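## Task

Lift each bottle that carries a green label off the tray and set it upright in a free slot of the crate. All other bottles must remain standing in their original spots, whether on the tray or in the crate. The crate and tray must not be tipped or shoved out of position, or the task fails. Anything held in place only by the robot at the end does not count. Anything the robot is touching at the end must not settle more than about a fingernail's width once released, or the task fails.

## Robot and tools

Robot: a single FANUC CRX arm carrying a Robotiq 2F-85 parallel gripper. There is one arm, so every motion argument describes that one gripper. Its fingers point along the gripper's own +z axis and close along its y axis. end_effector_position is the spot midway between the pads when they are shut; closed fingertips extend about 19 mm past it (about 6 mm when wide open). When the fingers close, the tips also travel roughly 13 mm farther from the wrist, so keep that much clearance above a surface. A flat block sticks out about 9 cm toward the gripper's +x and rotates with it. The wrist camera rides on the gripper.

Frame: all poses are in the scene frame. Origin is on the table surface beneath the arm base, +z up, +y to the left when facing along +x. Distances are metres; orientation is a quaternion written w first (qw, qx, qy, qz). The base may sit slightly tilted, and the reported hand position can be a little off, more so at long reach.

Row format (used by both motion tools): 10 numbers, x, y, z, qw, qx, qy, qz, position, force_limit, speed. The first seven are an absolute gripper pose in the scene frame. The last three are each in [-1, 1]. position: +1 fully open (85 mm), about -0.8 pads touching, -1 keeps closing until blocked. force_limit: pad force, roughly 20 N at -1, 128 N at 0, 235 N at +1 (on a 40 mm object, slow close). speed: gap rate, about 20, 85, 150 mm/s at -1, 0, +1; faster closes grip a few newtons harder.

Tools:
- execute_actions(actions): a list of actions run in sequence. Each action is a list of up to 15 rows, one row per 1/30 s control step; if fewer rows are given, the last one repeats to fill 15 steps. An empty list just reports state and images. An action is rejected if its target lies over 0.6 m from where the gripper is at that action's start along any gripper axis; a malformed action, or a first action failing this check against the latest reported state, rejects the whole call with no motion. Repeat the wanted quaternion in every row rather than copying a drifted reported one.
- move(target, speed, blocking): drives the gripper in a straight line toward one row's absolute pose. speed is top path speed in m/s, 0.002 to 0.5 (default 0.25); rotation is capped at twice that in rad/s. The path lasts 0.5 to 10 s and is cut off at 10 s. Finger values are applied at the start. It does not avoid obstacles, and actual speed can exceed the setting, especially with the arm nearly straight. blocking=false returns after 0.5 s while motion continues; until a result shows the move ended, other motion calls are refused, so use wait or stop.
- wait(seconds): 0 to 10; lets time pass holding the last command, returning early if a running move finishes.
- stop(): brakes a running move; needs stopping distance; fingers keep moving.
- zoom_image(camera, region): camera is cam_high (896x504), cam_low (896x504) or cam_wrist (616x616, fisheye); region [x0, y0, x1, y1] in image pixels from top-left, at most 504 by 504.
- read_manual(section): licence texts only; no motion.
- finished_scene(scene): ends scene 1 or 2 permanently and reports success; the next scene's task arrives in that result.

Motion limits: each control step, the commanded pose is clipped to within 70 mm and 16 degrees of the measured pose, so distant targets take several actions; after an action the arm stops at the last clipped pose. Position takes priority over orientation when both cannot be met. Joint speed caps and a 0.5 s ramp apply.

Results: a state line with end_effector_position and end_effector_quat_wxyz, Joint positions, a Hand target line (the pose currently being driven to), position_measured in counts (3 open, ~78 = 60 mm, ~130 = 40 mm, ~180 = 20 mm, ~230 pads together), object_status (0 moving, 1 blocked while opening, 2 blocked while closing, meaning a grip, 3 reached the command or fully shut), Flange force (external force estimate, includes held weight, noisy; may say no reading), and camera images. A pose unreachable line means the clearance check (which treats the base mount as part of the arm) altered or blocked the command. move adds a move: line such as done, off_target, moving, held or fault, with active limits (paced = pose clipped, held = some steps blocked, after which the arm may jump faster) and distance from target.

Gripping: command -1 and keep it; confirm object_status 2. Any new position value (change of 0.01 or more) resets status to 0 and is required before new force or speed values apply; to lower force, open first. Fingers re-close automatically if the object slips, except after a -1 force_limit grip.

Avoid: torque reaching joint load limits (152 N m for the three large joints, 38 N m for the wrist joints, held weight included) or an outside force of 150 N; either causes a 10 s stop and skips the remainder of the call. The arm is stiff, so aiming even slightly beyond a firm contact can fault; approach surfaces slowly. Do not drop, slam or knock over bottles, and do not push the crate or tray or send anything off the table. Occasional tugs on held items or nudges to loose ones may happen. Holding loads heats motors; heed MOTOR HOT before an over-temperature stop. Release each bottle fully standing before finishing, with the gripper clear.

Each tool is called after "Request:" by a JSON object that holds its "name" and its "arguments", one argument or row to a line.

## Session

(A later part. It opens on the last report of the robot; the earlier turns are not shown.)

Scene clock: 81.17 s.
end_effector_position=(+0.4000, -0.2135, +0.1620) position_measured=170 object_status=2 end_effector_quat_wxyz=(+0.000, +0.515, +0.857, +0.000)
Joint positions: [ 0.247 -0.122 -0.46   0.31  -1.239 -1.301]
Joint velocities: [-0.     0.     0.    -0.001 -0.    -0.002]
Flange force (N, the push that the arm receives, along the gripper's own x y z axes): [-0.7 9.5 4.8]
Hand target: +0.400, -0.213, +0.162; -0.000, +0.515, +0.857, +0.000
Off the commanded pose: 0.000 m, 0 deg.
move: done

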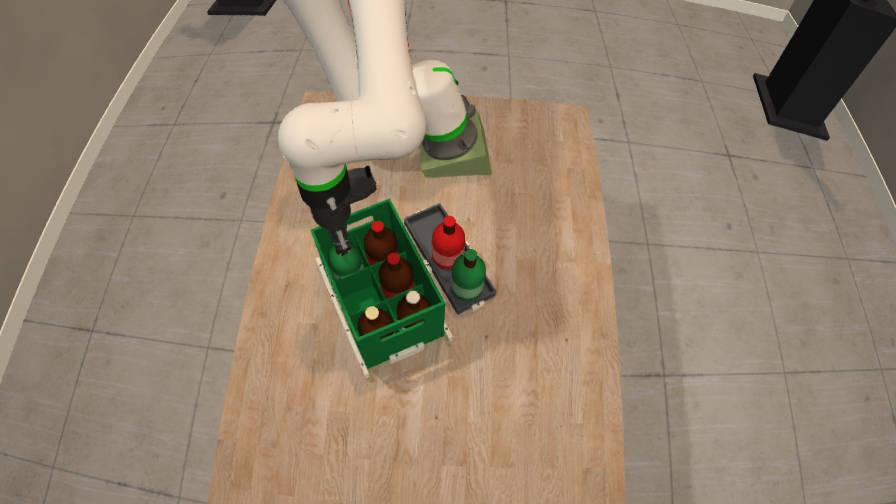

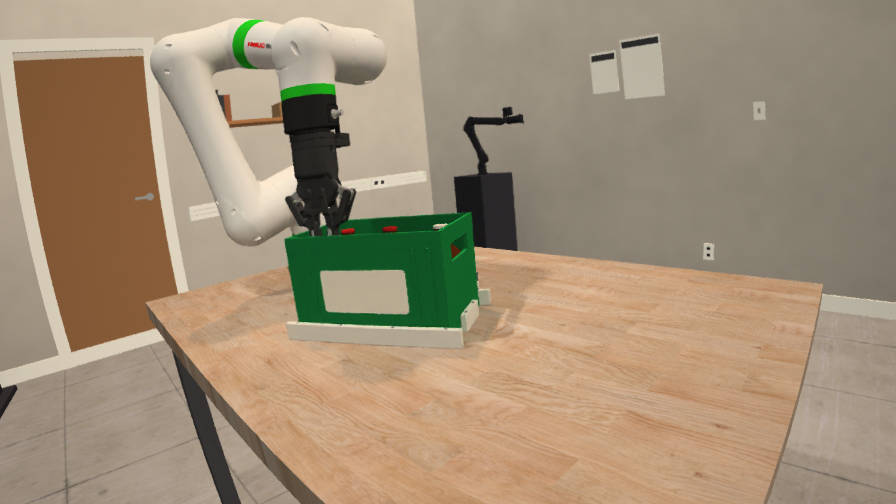

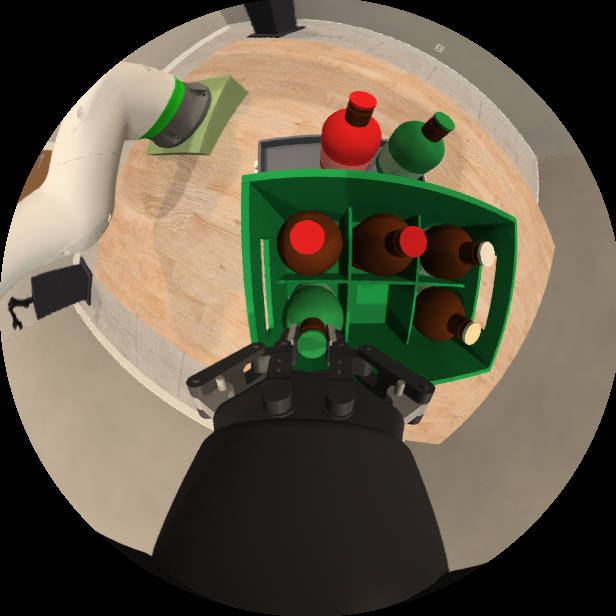

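Request:
{"name": "move", "arguments": {
  "target": [0.400,-0.2135,0.1605,0,0.515,0.857,0,-1,-0.3,-0.2],
  "speed": 0.01
}}

Scene clock: 85.37 s.
end_effector_position=(+0.4000, -0.2135, +0.1605) position_measured=170 object_status=2 end_effector_quat_wxyz=(+0.000, +0.515, +0.857, +0.000)
Joint positions: [ 0.246 -0.12  -0.463  0.31  -1.235 -1.301]
Joint velocities: [-0.     0.    -0.001  0.001  0.     0.001]
Flange force (N, the push that the arm receives, along the gripper's own x y z axes): [-0.7 8.4 3.6]
Hand target: +0.400, -0.213, +0.160; -0.000, +0.515, +0.857, +0.000
Off the commanded pose: 0.000 m, 0 deg.
move: done

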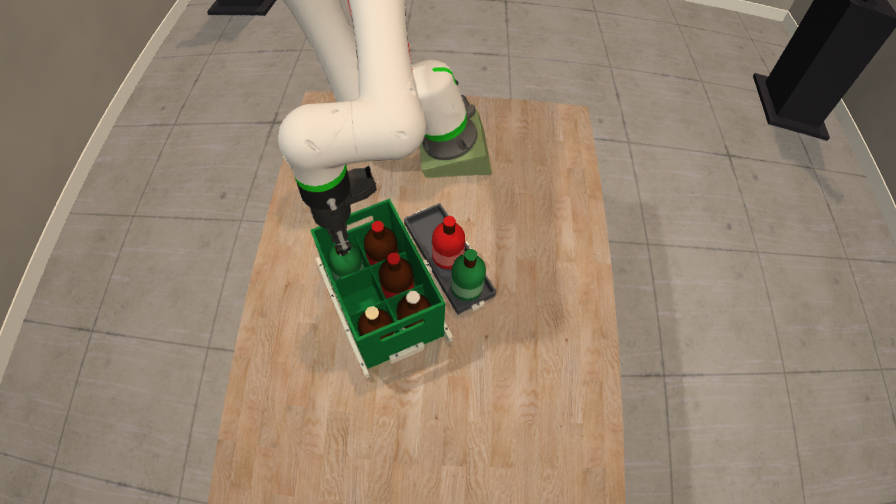

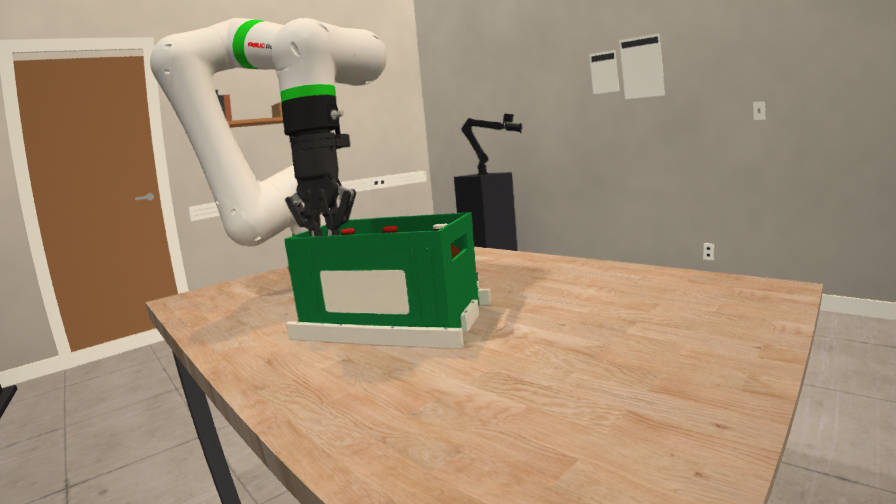

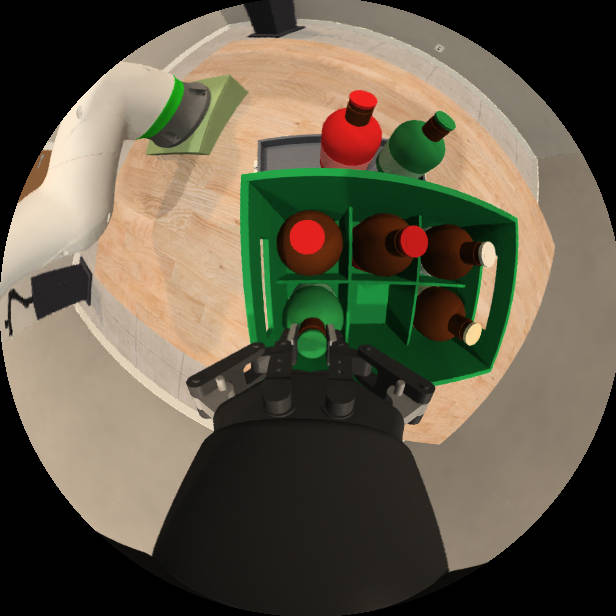

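Within ~1–2 mm; release and go to the next bottle.

Request:
{"name": "move", "arguments": {
  "target": [0.400,-0.2135,0.1597,0,0.515,0.857,0,-0.1,-0.3,-0.5],
  "speed": 0.01
}}

Request:
{"name": "move", "arguments": {
  "target": [0.400,-0.2135,0.225,0,0.515,0.857,0,-0.1,-0.3,-0.5],
  "speed": 0.2
}}

Request:
{"name": "move", "arguments": {
  "target": [0.416,0.059,0.215,0,0.515,0.857,0,0.3,-0.3,0],
  "speed": 0.35
}}

Request:
{"name": "zoom_image", "arguments": {
  "camera": "cam_wrist",
  "region": [220,250,400,380]
}}

Scene clock: 91.13 s.
end_effector_position=(+0.4000, -0.2135, +0.1597) position_measured=141 object_status=3 end_effector_quat_wxyz=(-0.000, +0.515, +0.857, +0.000)
Joint positions: [ 0.245 -0.12  -0.464  0.31  -1.233 -1.301]
Joint velocities: [-0.    -0.     0.001  0.    -0.    -0.   ]
Flange force (N, the push that the arm receives, along the gripper's own x y z axes): [-0.5 8.5 -1.7]
Hand target: +0.400, -0.213, +0.160; -0.000, +0.515, +0.857, +0.000
Off the commanded pose: 0.000 m, 0 deg.
move: done

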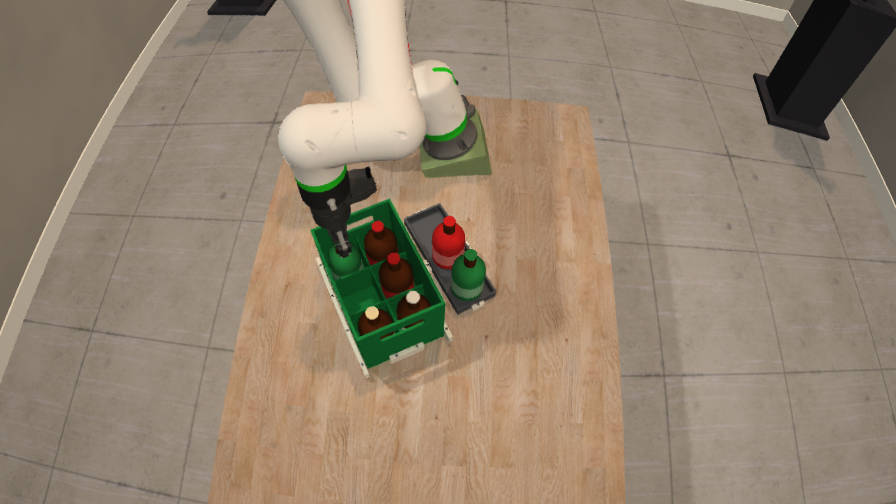

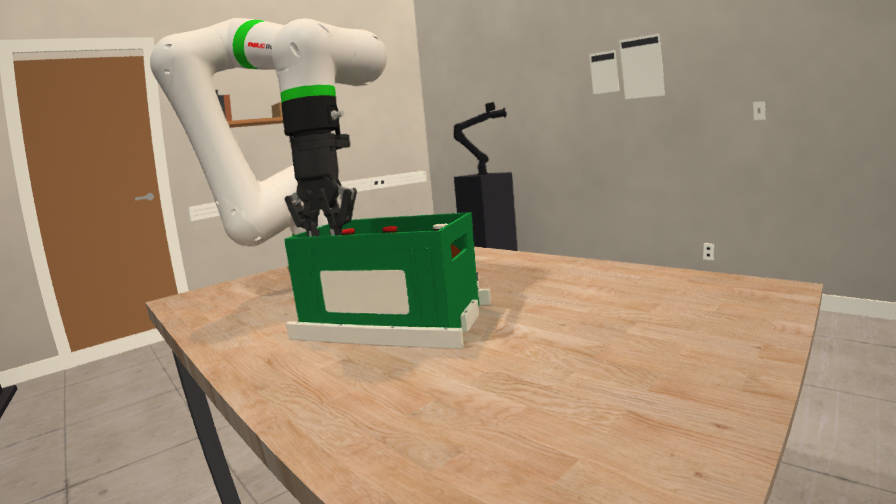

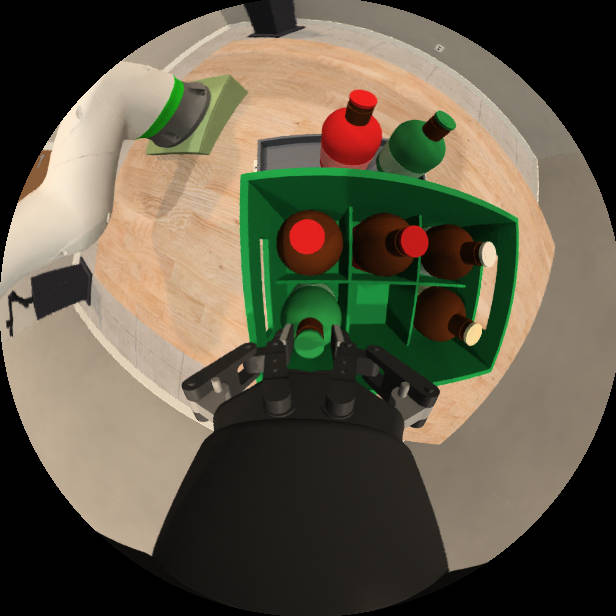

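Scene clock: 91.90 s.
end_effector_position=(+0.4001, -0.2135, +0.2250) position_measured=141 object_status=3 end_effector_quat_wxyz=(+0.000, +0.515, +0.857, -0.000)
Joint positions: [ 0.298 -0.164 -0.351  0.297 -1.398 -1.303]
Joint velocities: [ 0.    -0.001  0.001  0.002 -0.     0.001]
Flange force (N, the push that the arm receives, along the gripper's own x y z axes): [1.1 7.6 -2.9]
Hand target: +0.400, -0.214, +0.225; +0.000, +0.515, +0.857, -0.000
Off the commanded pose: 0.000 m, 0 deg.
move: done

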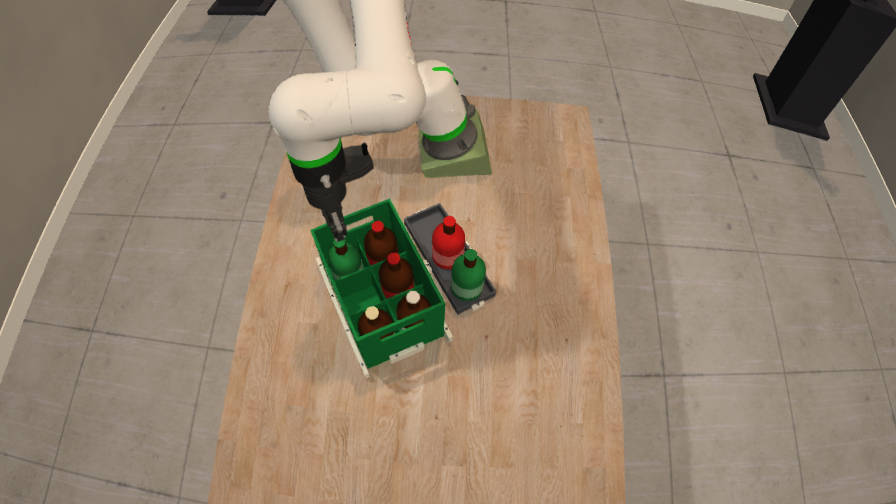

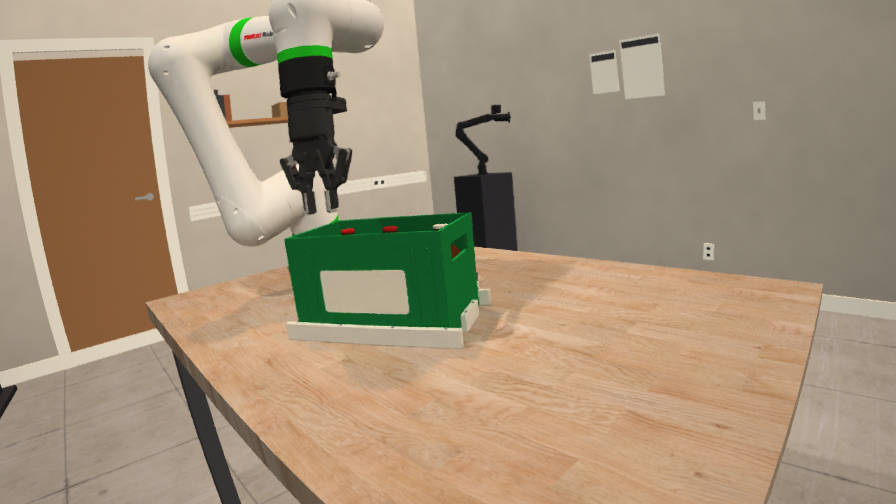

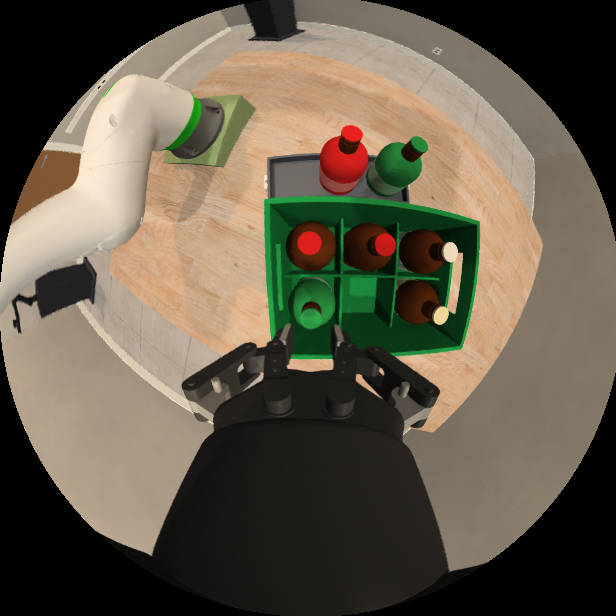

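Scene clock: 93.13 s.
end_effector_position=(+0.4170, +0.0588, +0.2149) position_measured=91 object_status=3 end_effector_quat_wxyz=(+0.001, +0.515, +0.857, -0.000)
Joint positions: [ 0.88   0.036 -0.357  0.248 -1.355 -1.906]
Joint velocities: [0.001 0.    0.001 0.002 0.    0.001]
Flange force (N, the push that the arm receives, along the gripper's own x y z axes): [2.8 8.4 -1.6]
Hand target: +0.417, +0.059, +0.215; +0.001, +0.515, +0.857, -0.000
Off the commanded pose: 0.001 m, 0 deg.
move: done

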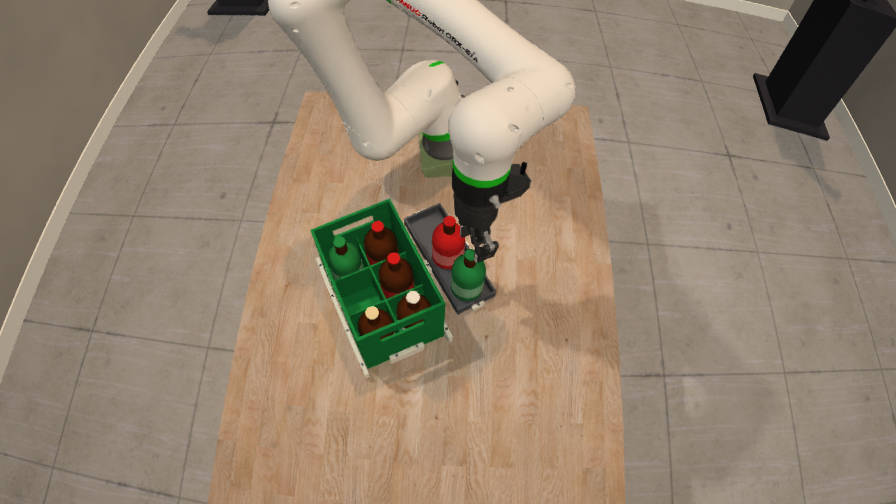

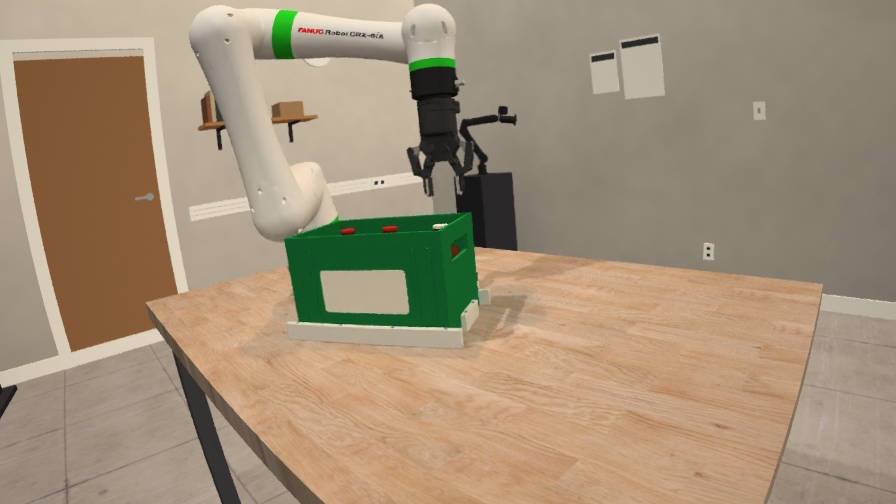

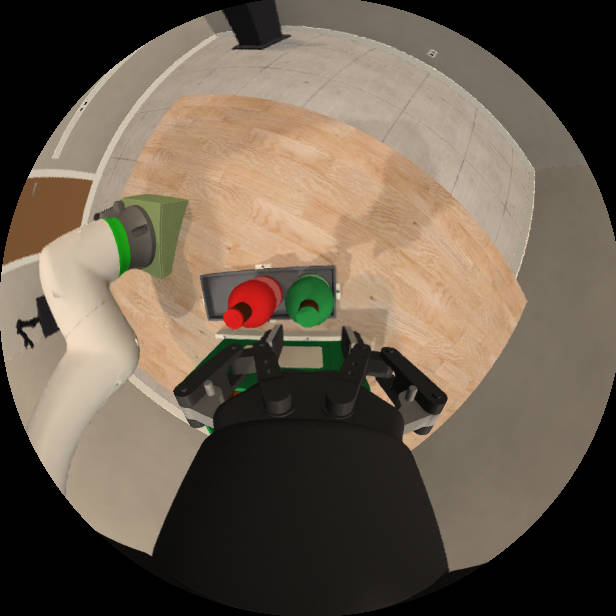

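Region (220, 250, 400, 380) of cam_wrist's 616x616 image, scaled by 2.800, with more detail than that image has.

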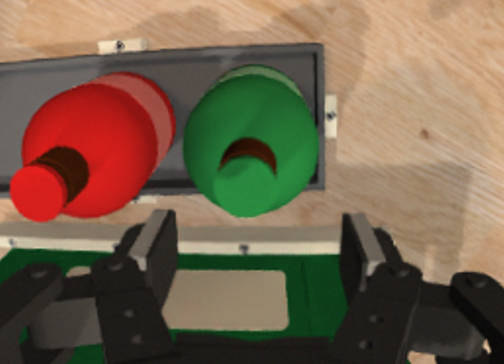

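Request:
{"name": "move", "arguments": {
  "target": [0.409,0.059,0.154,0,0.515,0.857,0,0.3,-0.3,0],
  "speed": 0.12
}}

Request:
{"name": "move", "arguments": {
  "target": [0.409,0.059,0.154,0,0.515,0.857,0,-1,-0.3,-0.2]
}}

Scene clock: 99.73 s.
end_effector_position=(+0.4089, +0.0590, +0.1540) position_measured=91 object_status=3 end_effector_quat_wxyz=(-0.000, +0.515, +0.857, +0.000)
Joint positions: [ 0.855  0.063 -0.478  0.261 -1.205 -1.921]
Joint velocities: [-0.    -0.     0.    -0.001 -0.     0.   ]
Flange force (N, the push that the arm receives, along the gripper's own x y z axes): [5.0 6.5 -1.4]
Hand target: +0.409, +0.059, +0.154; -0.000, +0.515, +0.857, +0.000
Off the commanded pose: 0.000 m, 0 deg.
move: done

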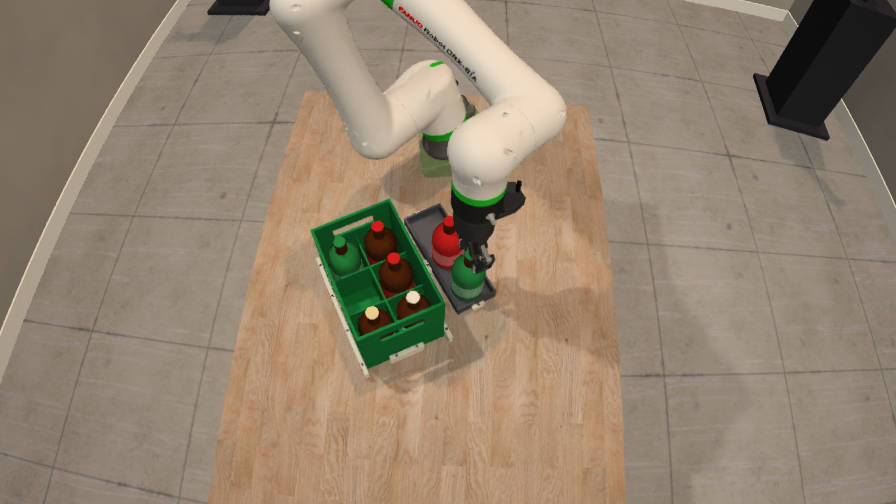

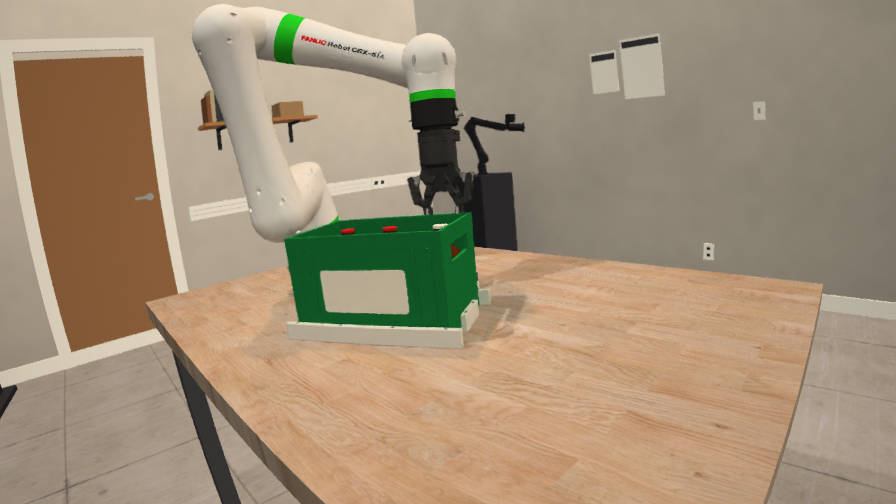

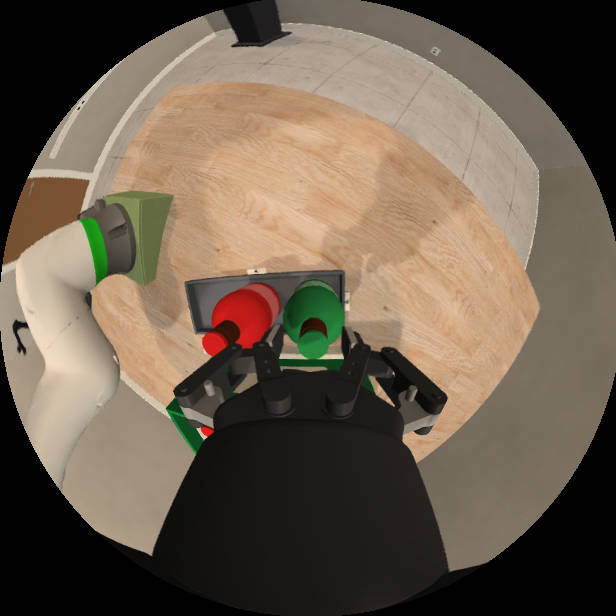

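Scene clock: 100.43 s.
end_effector_position=(+0.4090, +0.0590, +0.1540) position_measured=170 object_status=2 end_effector_quat_wxyz=(+0.000, +0.515, +0.857, -0.000)
Joint positions: [ 0.855  0.064 -0.478  0.261 -1.205 -1.921]
Joint velocities: [-0.     0.001  0.     0.001  0.     0.002]
Flange force (N, the push that the arm receives, along the gripper's own x y z axes): [4.8 7.2 -7.8]
Hand target: +0.409, +0.059, +0.154; +0.000, +0.515, +0.857, +0.000
Off the commanded pose: 0.000 m, 0 deg.
move: done

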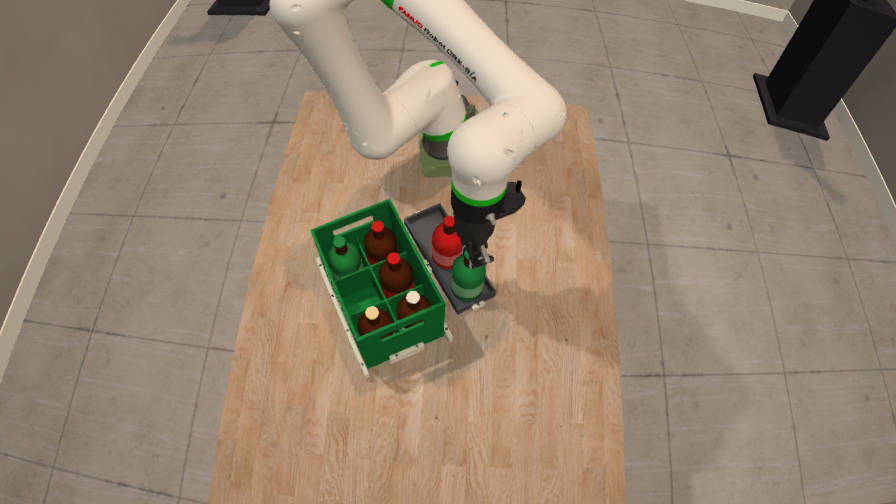

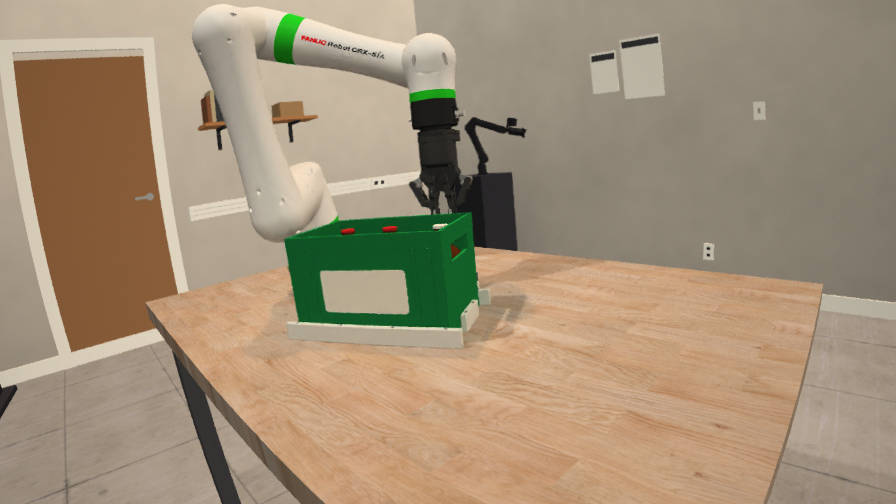

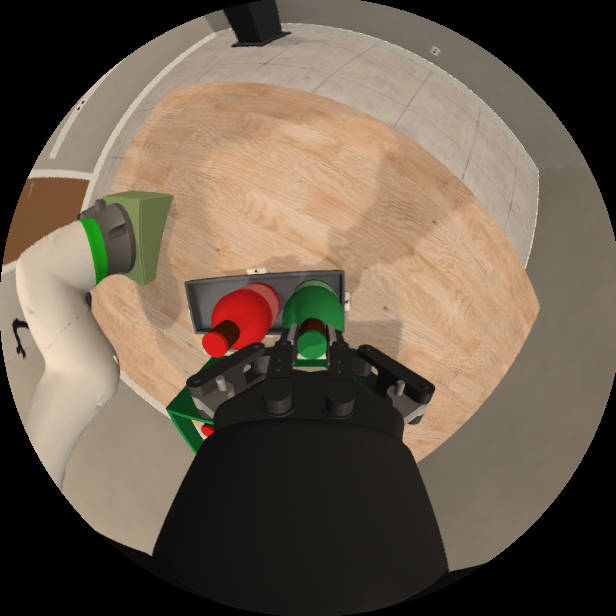

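Request:
{"name": "move", "arguments": {
  "target": [0.409,0.059,0.35,0,0.515,0.857,0,-1,-0.3,-0.2],
  "speed": 0.25
}}

Request:
{"name": "move", "arguments": {
  "target": [0.474,-0.172,0.35,0,0.515,0.857,0,-1,-0.3,-0.2],
  "speed": 0.25
}}

Request:
{"name": "move", "arguments": {
  "target": [0.474,-0.172,0.258,0,0.515,0.857,0,-1,-0.3,-0.2],
  "speed": 0.12
}}

Request:
{"name": "zoom_image", "arguments": {
  "camera": "cam_wrist",
  "region": [200,210,420,380]
}}

Scene clock: 113.47 s.
end_effector_position=(+0.4092, +0.0592, +0.3500) position_measured=170 object_status=2 end_effector_quat_wxyz=(+0.000, +0.515, +0.857, -0.000)
Joint positions: [ 0.966  0.002 -0.079  0.225 -1.676 -1.914]
Joint velocities: [ 0.     0.001  0.001 -0.    -0.    -0.001]
Flange force (N, the push that the arm receives, along the gripper's own x y z axes): [5.0 5.5 1.9]
Hand target: +0.409, +0.059, +0.350; +0.000, +0.515, +0.857, -0.000
Off the commanded pose: 0.000 m, 0 deg.
move: done

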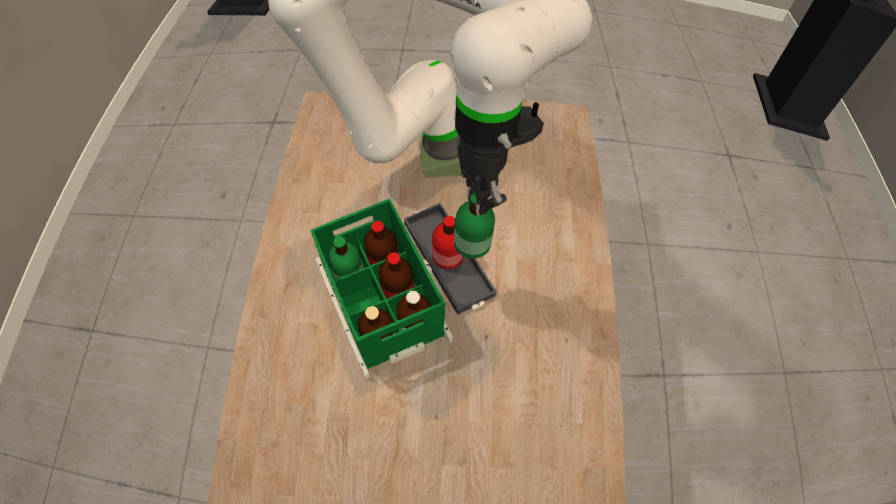

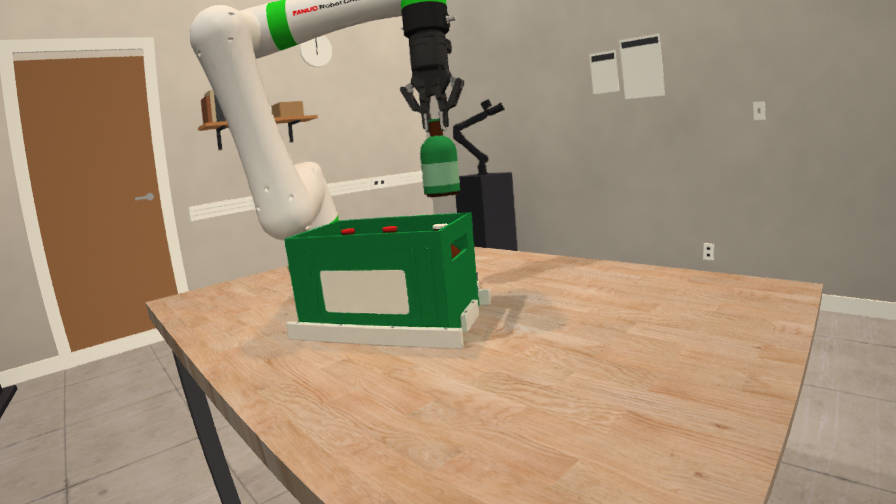

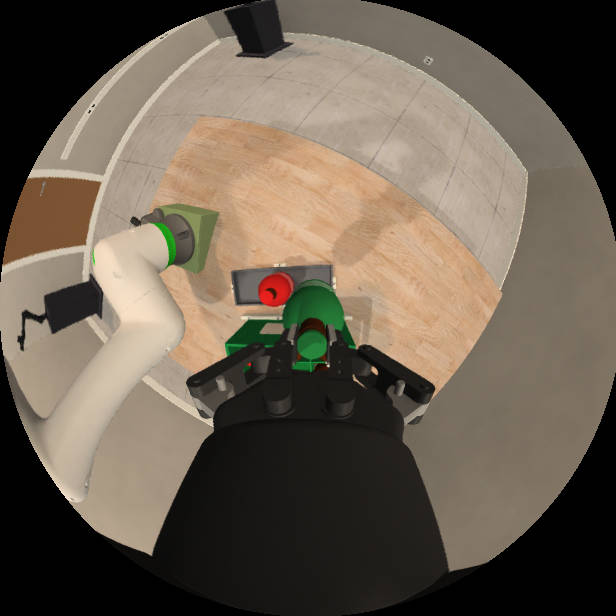

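Scene clock: 114.83 s.
end_effector_position=(+0.4732, -0.1720, +0.3498) position_measured=170 object_status=2 end_effector_quat_wxyz=(-0.001, +0.515, +0.857, +0.000)
Joint positions: [ 0.443  0.006  0.066  0.288 -1.678 -1.369]
Joint velocities: [-0.001  0.     0.     0.    -0.002  0.003]
Flange force (N, the push that the arm receives, along the gripper's own x y z axes): [4.5 6.9 2.1]
Hand target: +0.473, -0.172, +0.350; -0.001, +0.515, +0.857, +0.000
Off the commanded pose: 0.001 m, 0 deg.
move: done

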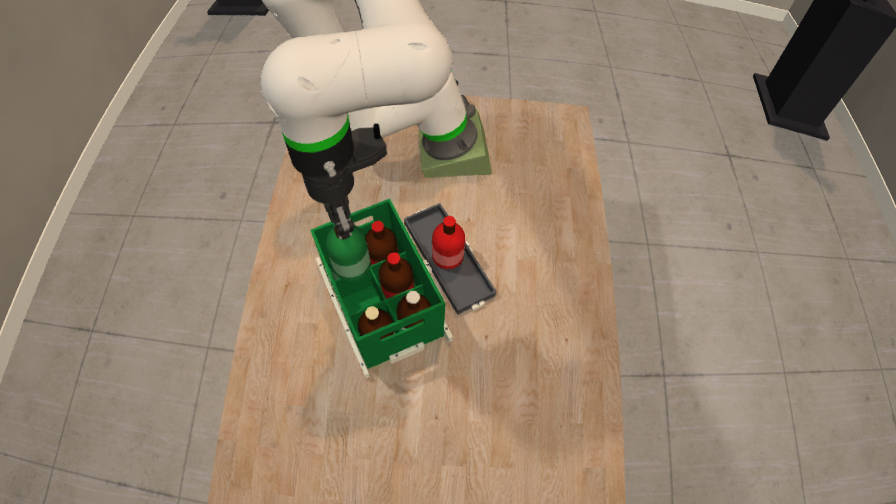

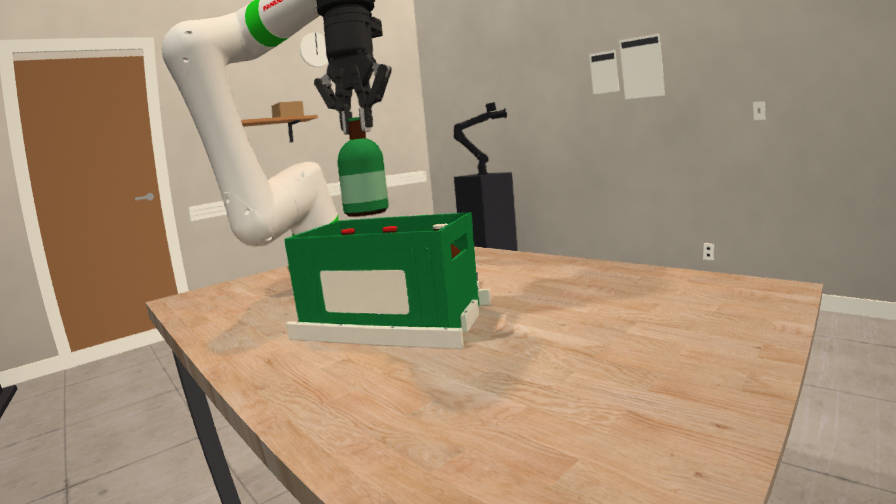

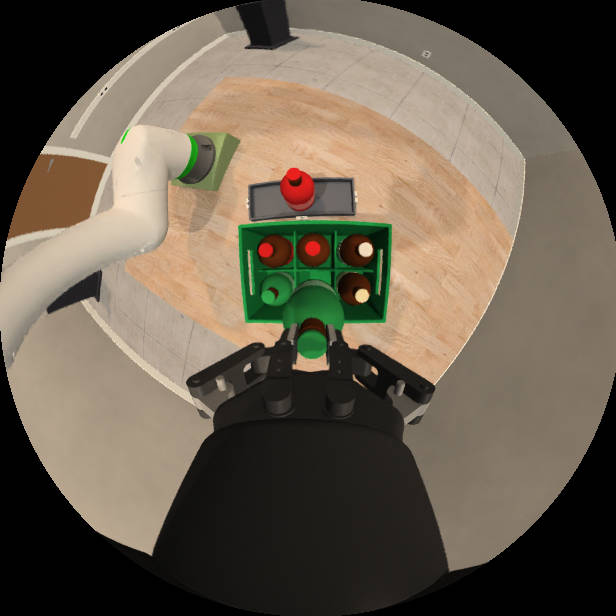

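Scene clock: 115.93 s.
end_effector_position=(+0.4739, -0.1721, +0.2580) position_measured=170 object_status=2 end_effector_quat_wxyz=(+0.000, +0.515, +0.857, +0.000)
Joint positions: [ 0.383  0.007 -0.139  0.292 -1.462 -1.37 ]
Joint velocities: [-0.    -0.002 -0.001 -0.001 -0.     0.001]
Flange force (N, the push that the arm receives, along the gripper's own x y z axes): [1.2 6.9 3.8]
Hand target: +0.474, -0.172, +0.258; -0.000, +0.515, +0.857, +0.000
Off the commanded pose: 0.000 m, 0 deg.
move: done

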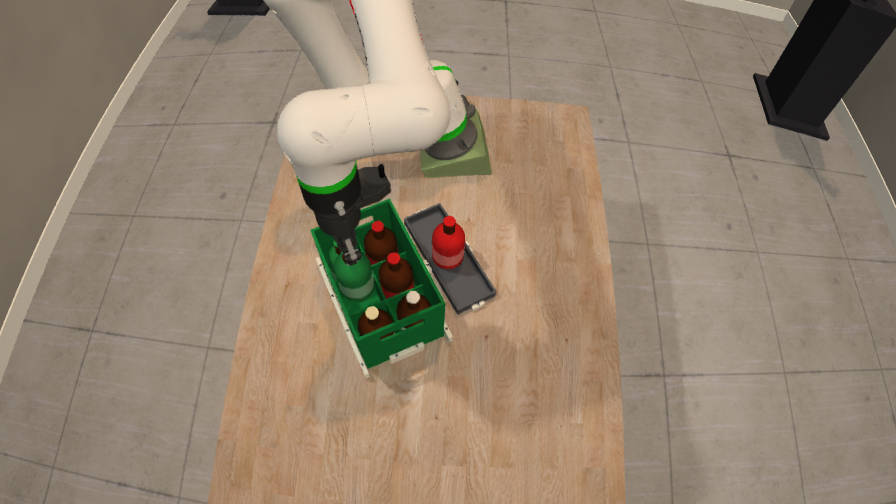

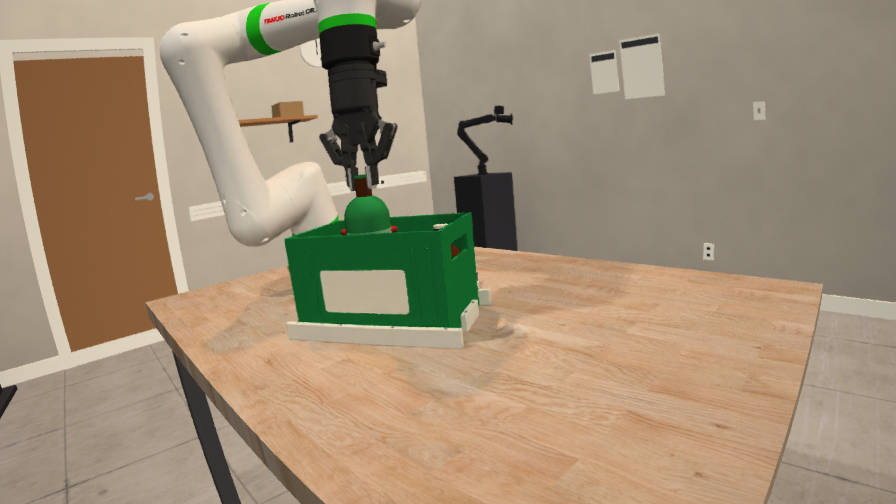

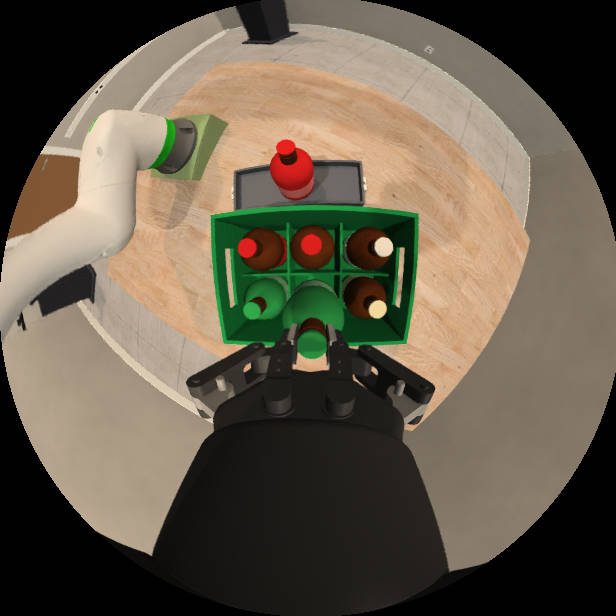

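Region (200, 210, 420, 380) of cam_wrist's 616x616 image, scaled by 2.291, with more detail than that image has; it fills the top 389 rows of this view, and the rest is white.

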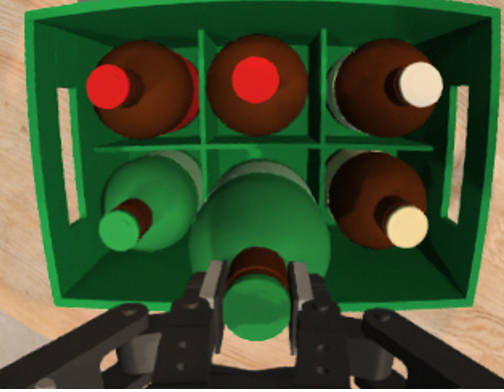

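Centered.

Request:
{"name": "move", "arguments": {
  "target": [0.474,-0.172,0.1595,0,0.515,0.857,0,-1,-0.3,-0.2],
  "speed": 0.07
}}

Scene clock: 120.07 s.
end_effector_position=(+0.4739, -0.1720, +0.1595) position_measured=170 object_status=2 end_effector_quat_wxyz=(-0.000, +0.515, +0.857, +0.000)
Joint positions: [ 0.316  0.06  -0.311  0.311 -1.228 -1.376]
Joint velocities: [-0.  0. -0. -0.  0.  0.]
Flange force (N, the push that the arm receives, along the gripper's own x y z axes): [0.6 7.6 4.6]
Hand target: +0.474, -0.172, +0.159; -0.000, +0.515, +0.857, +0.000
Off the commanded pose: 0.000 m, 0 deg.
move: done

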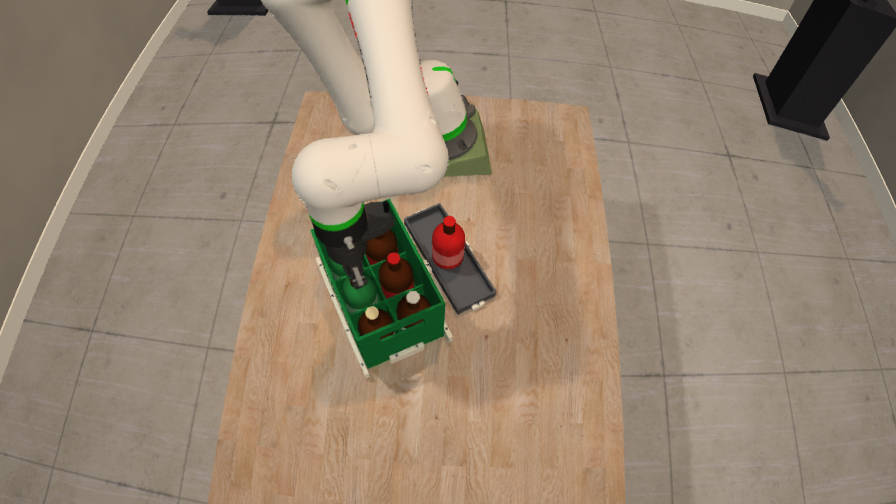

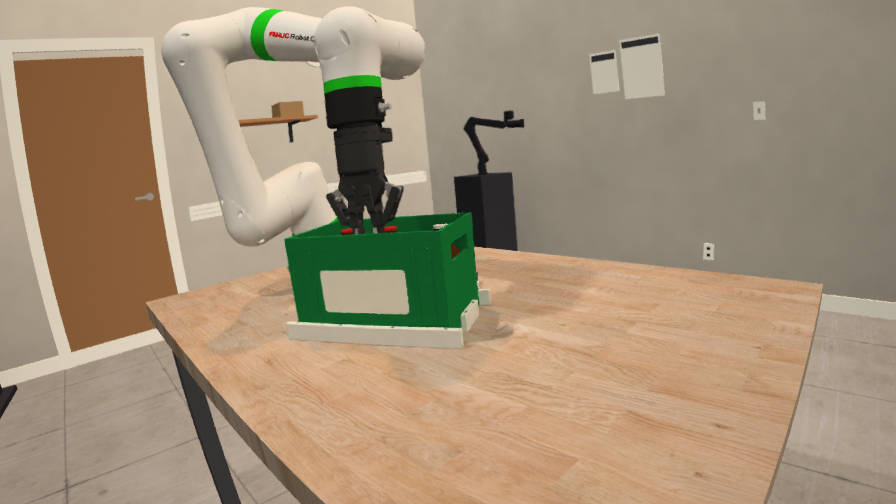

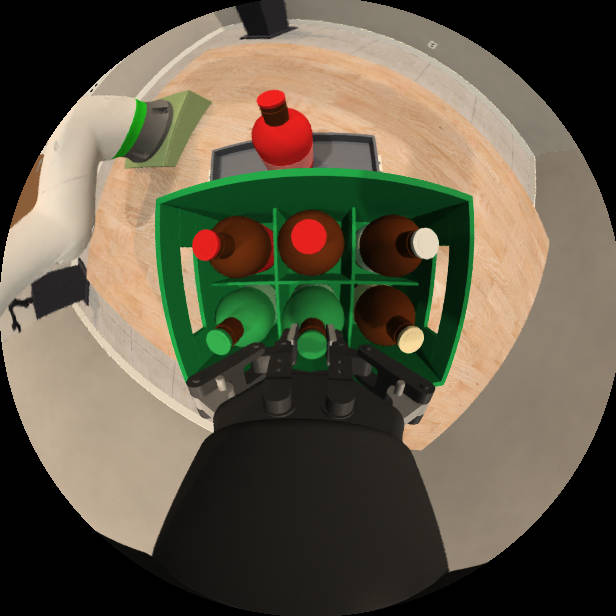

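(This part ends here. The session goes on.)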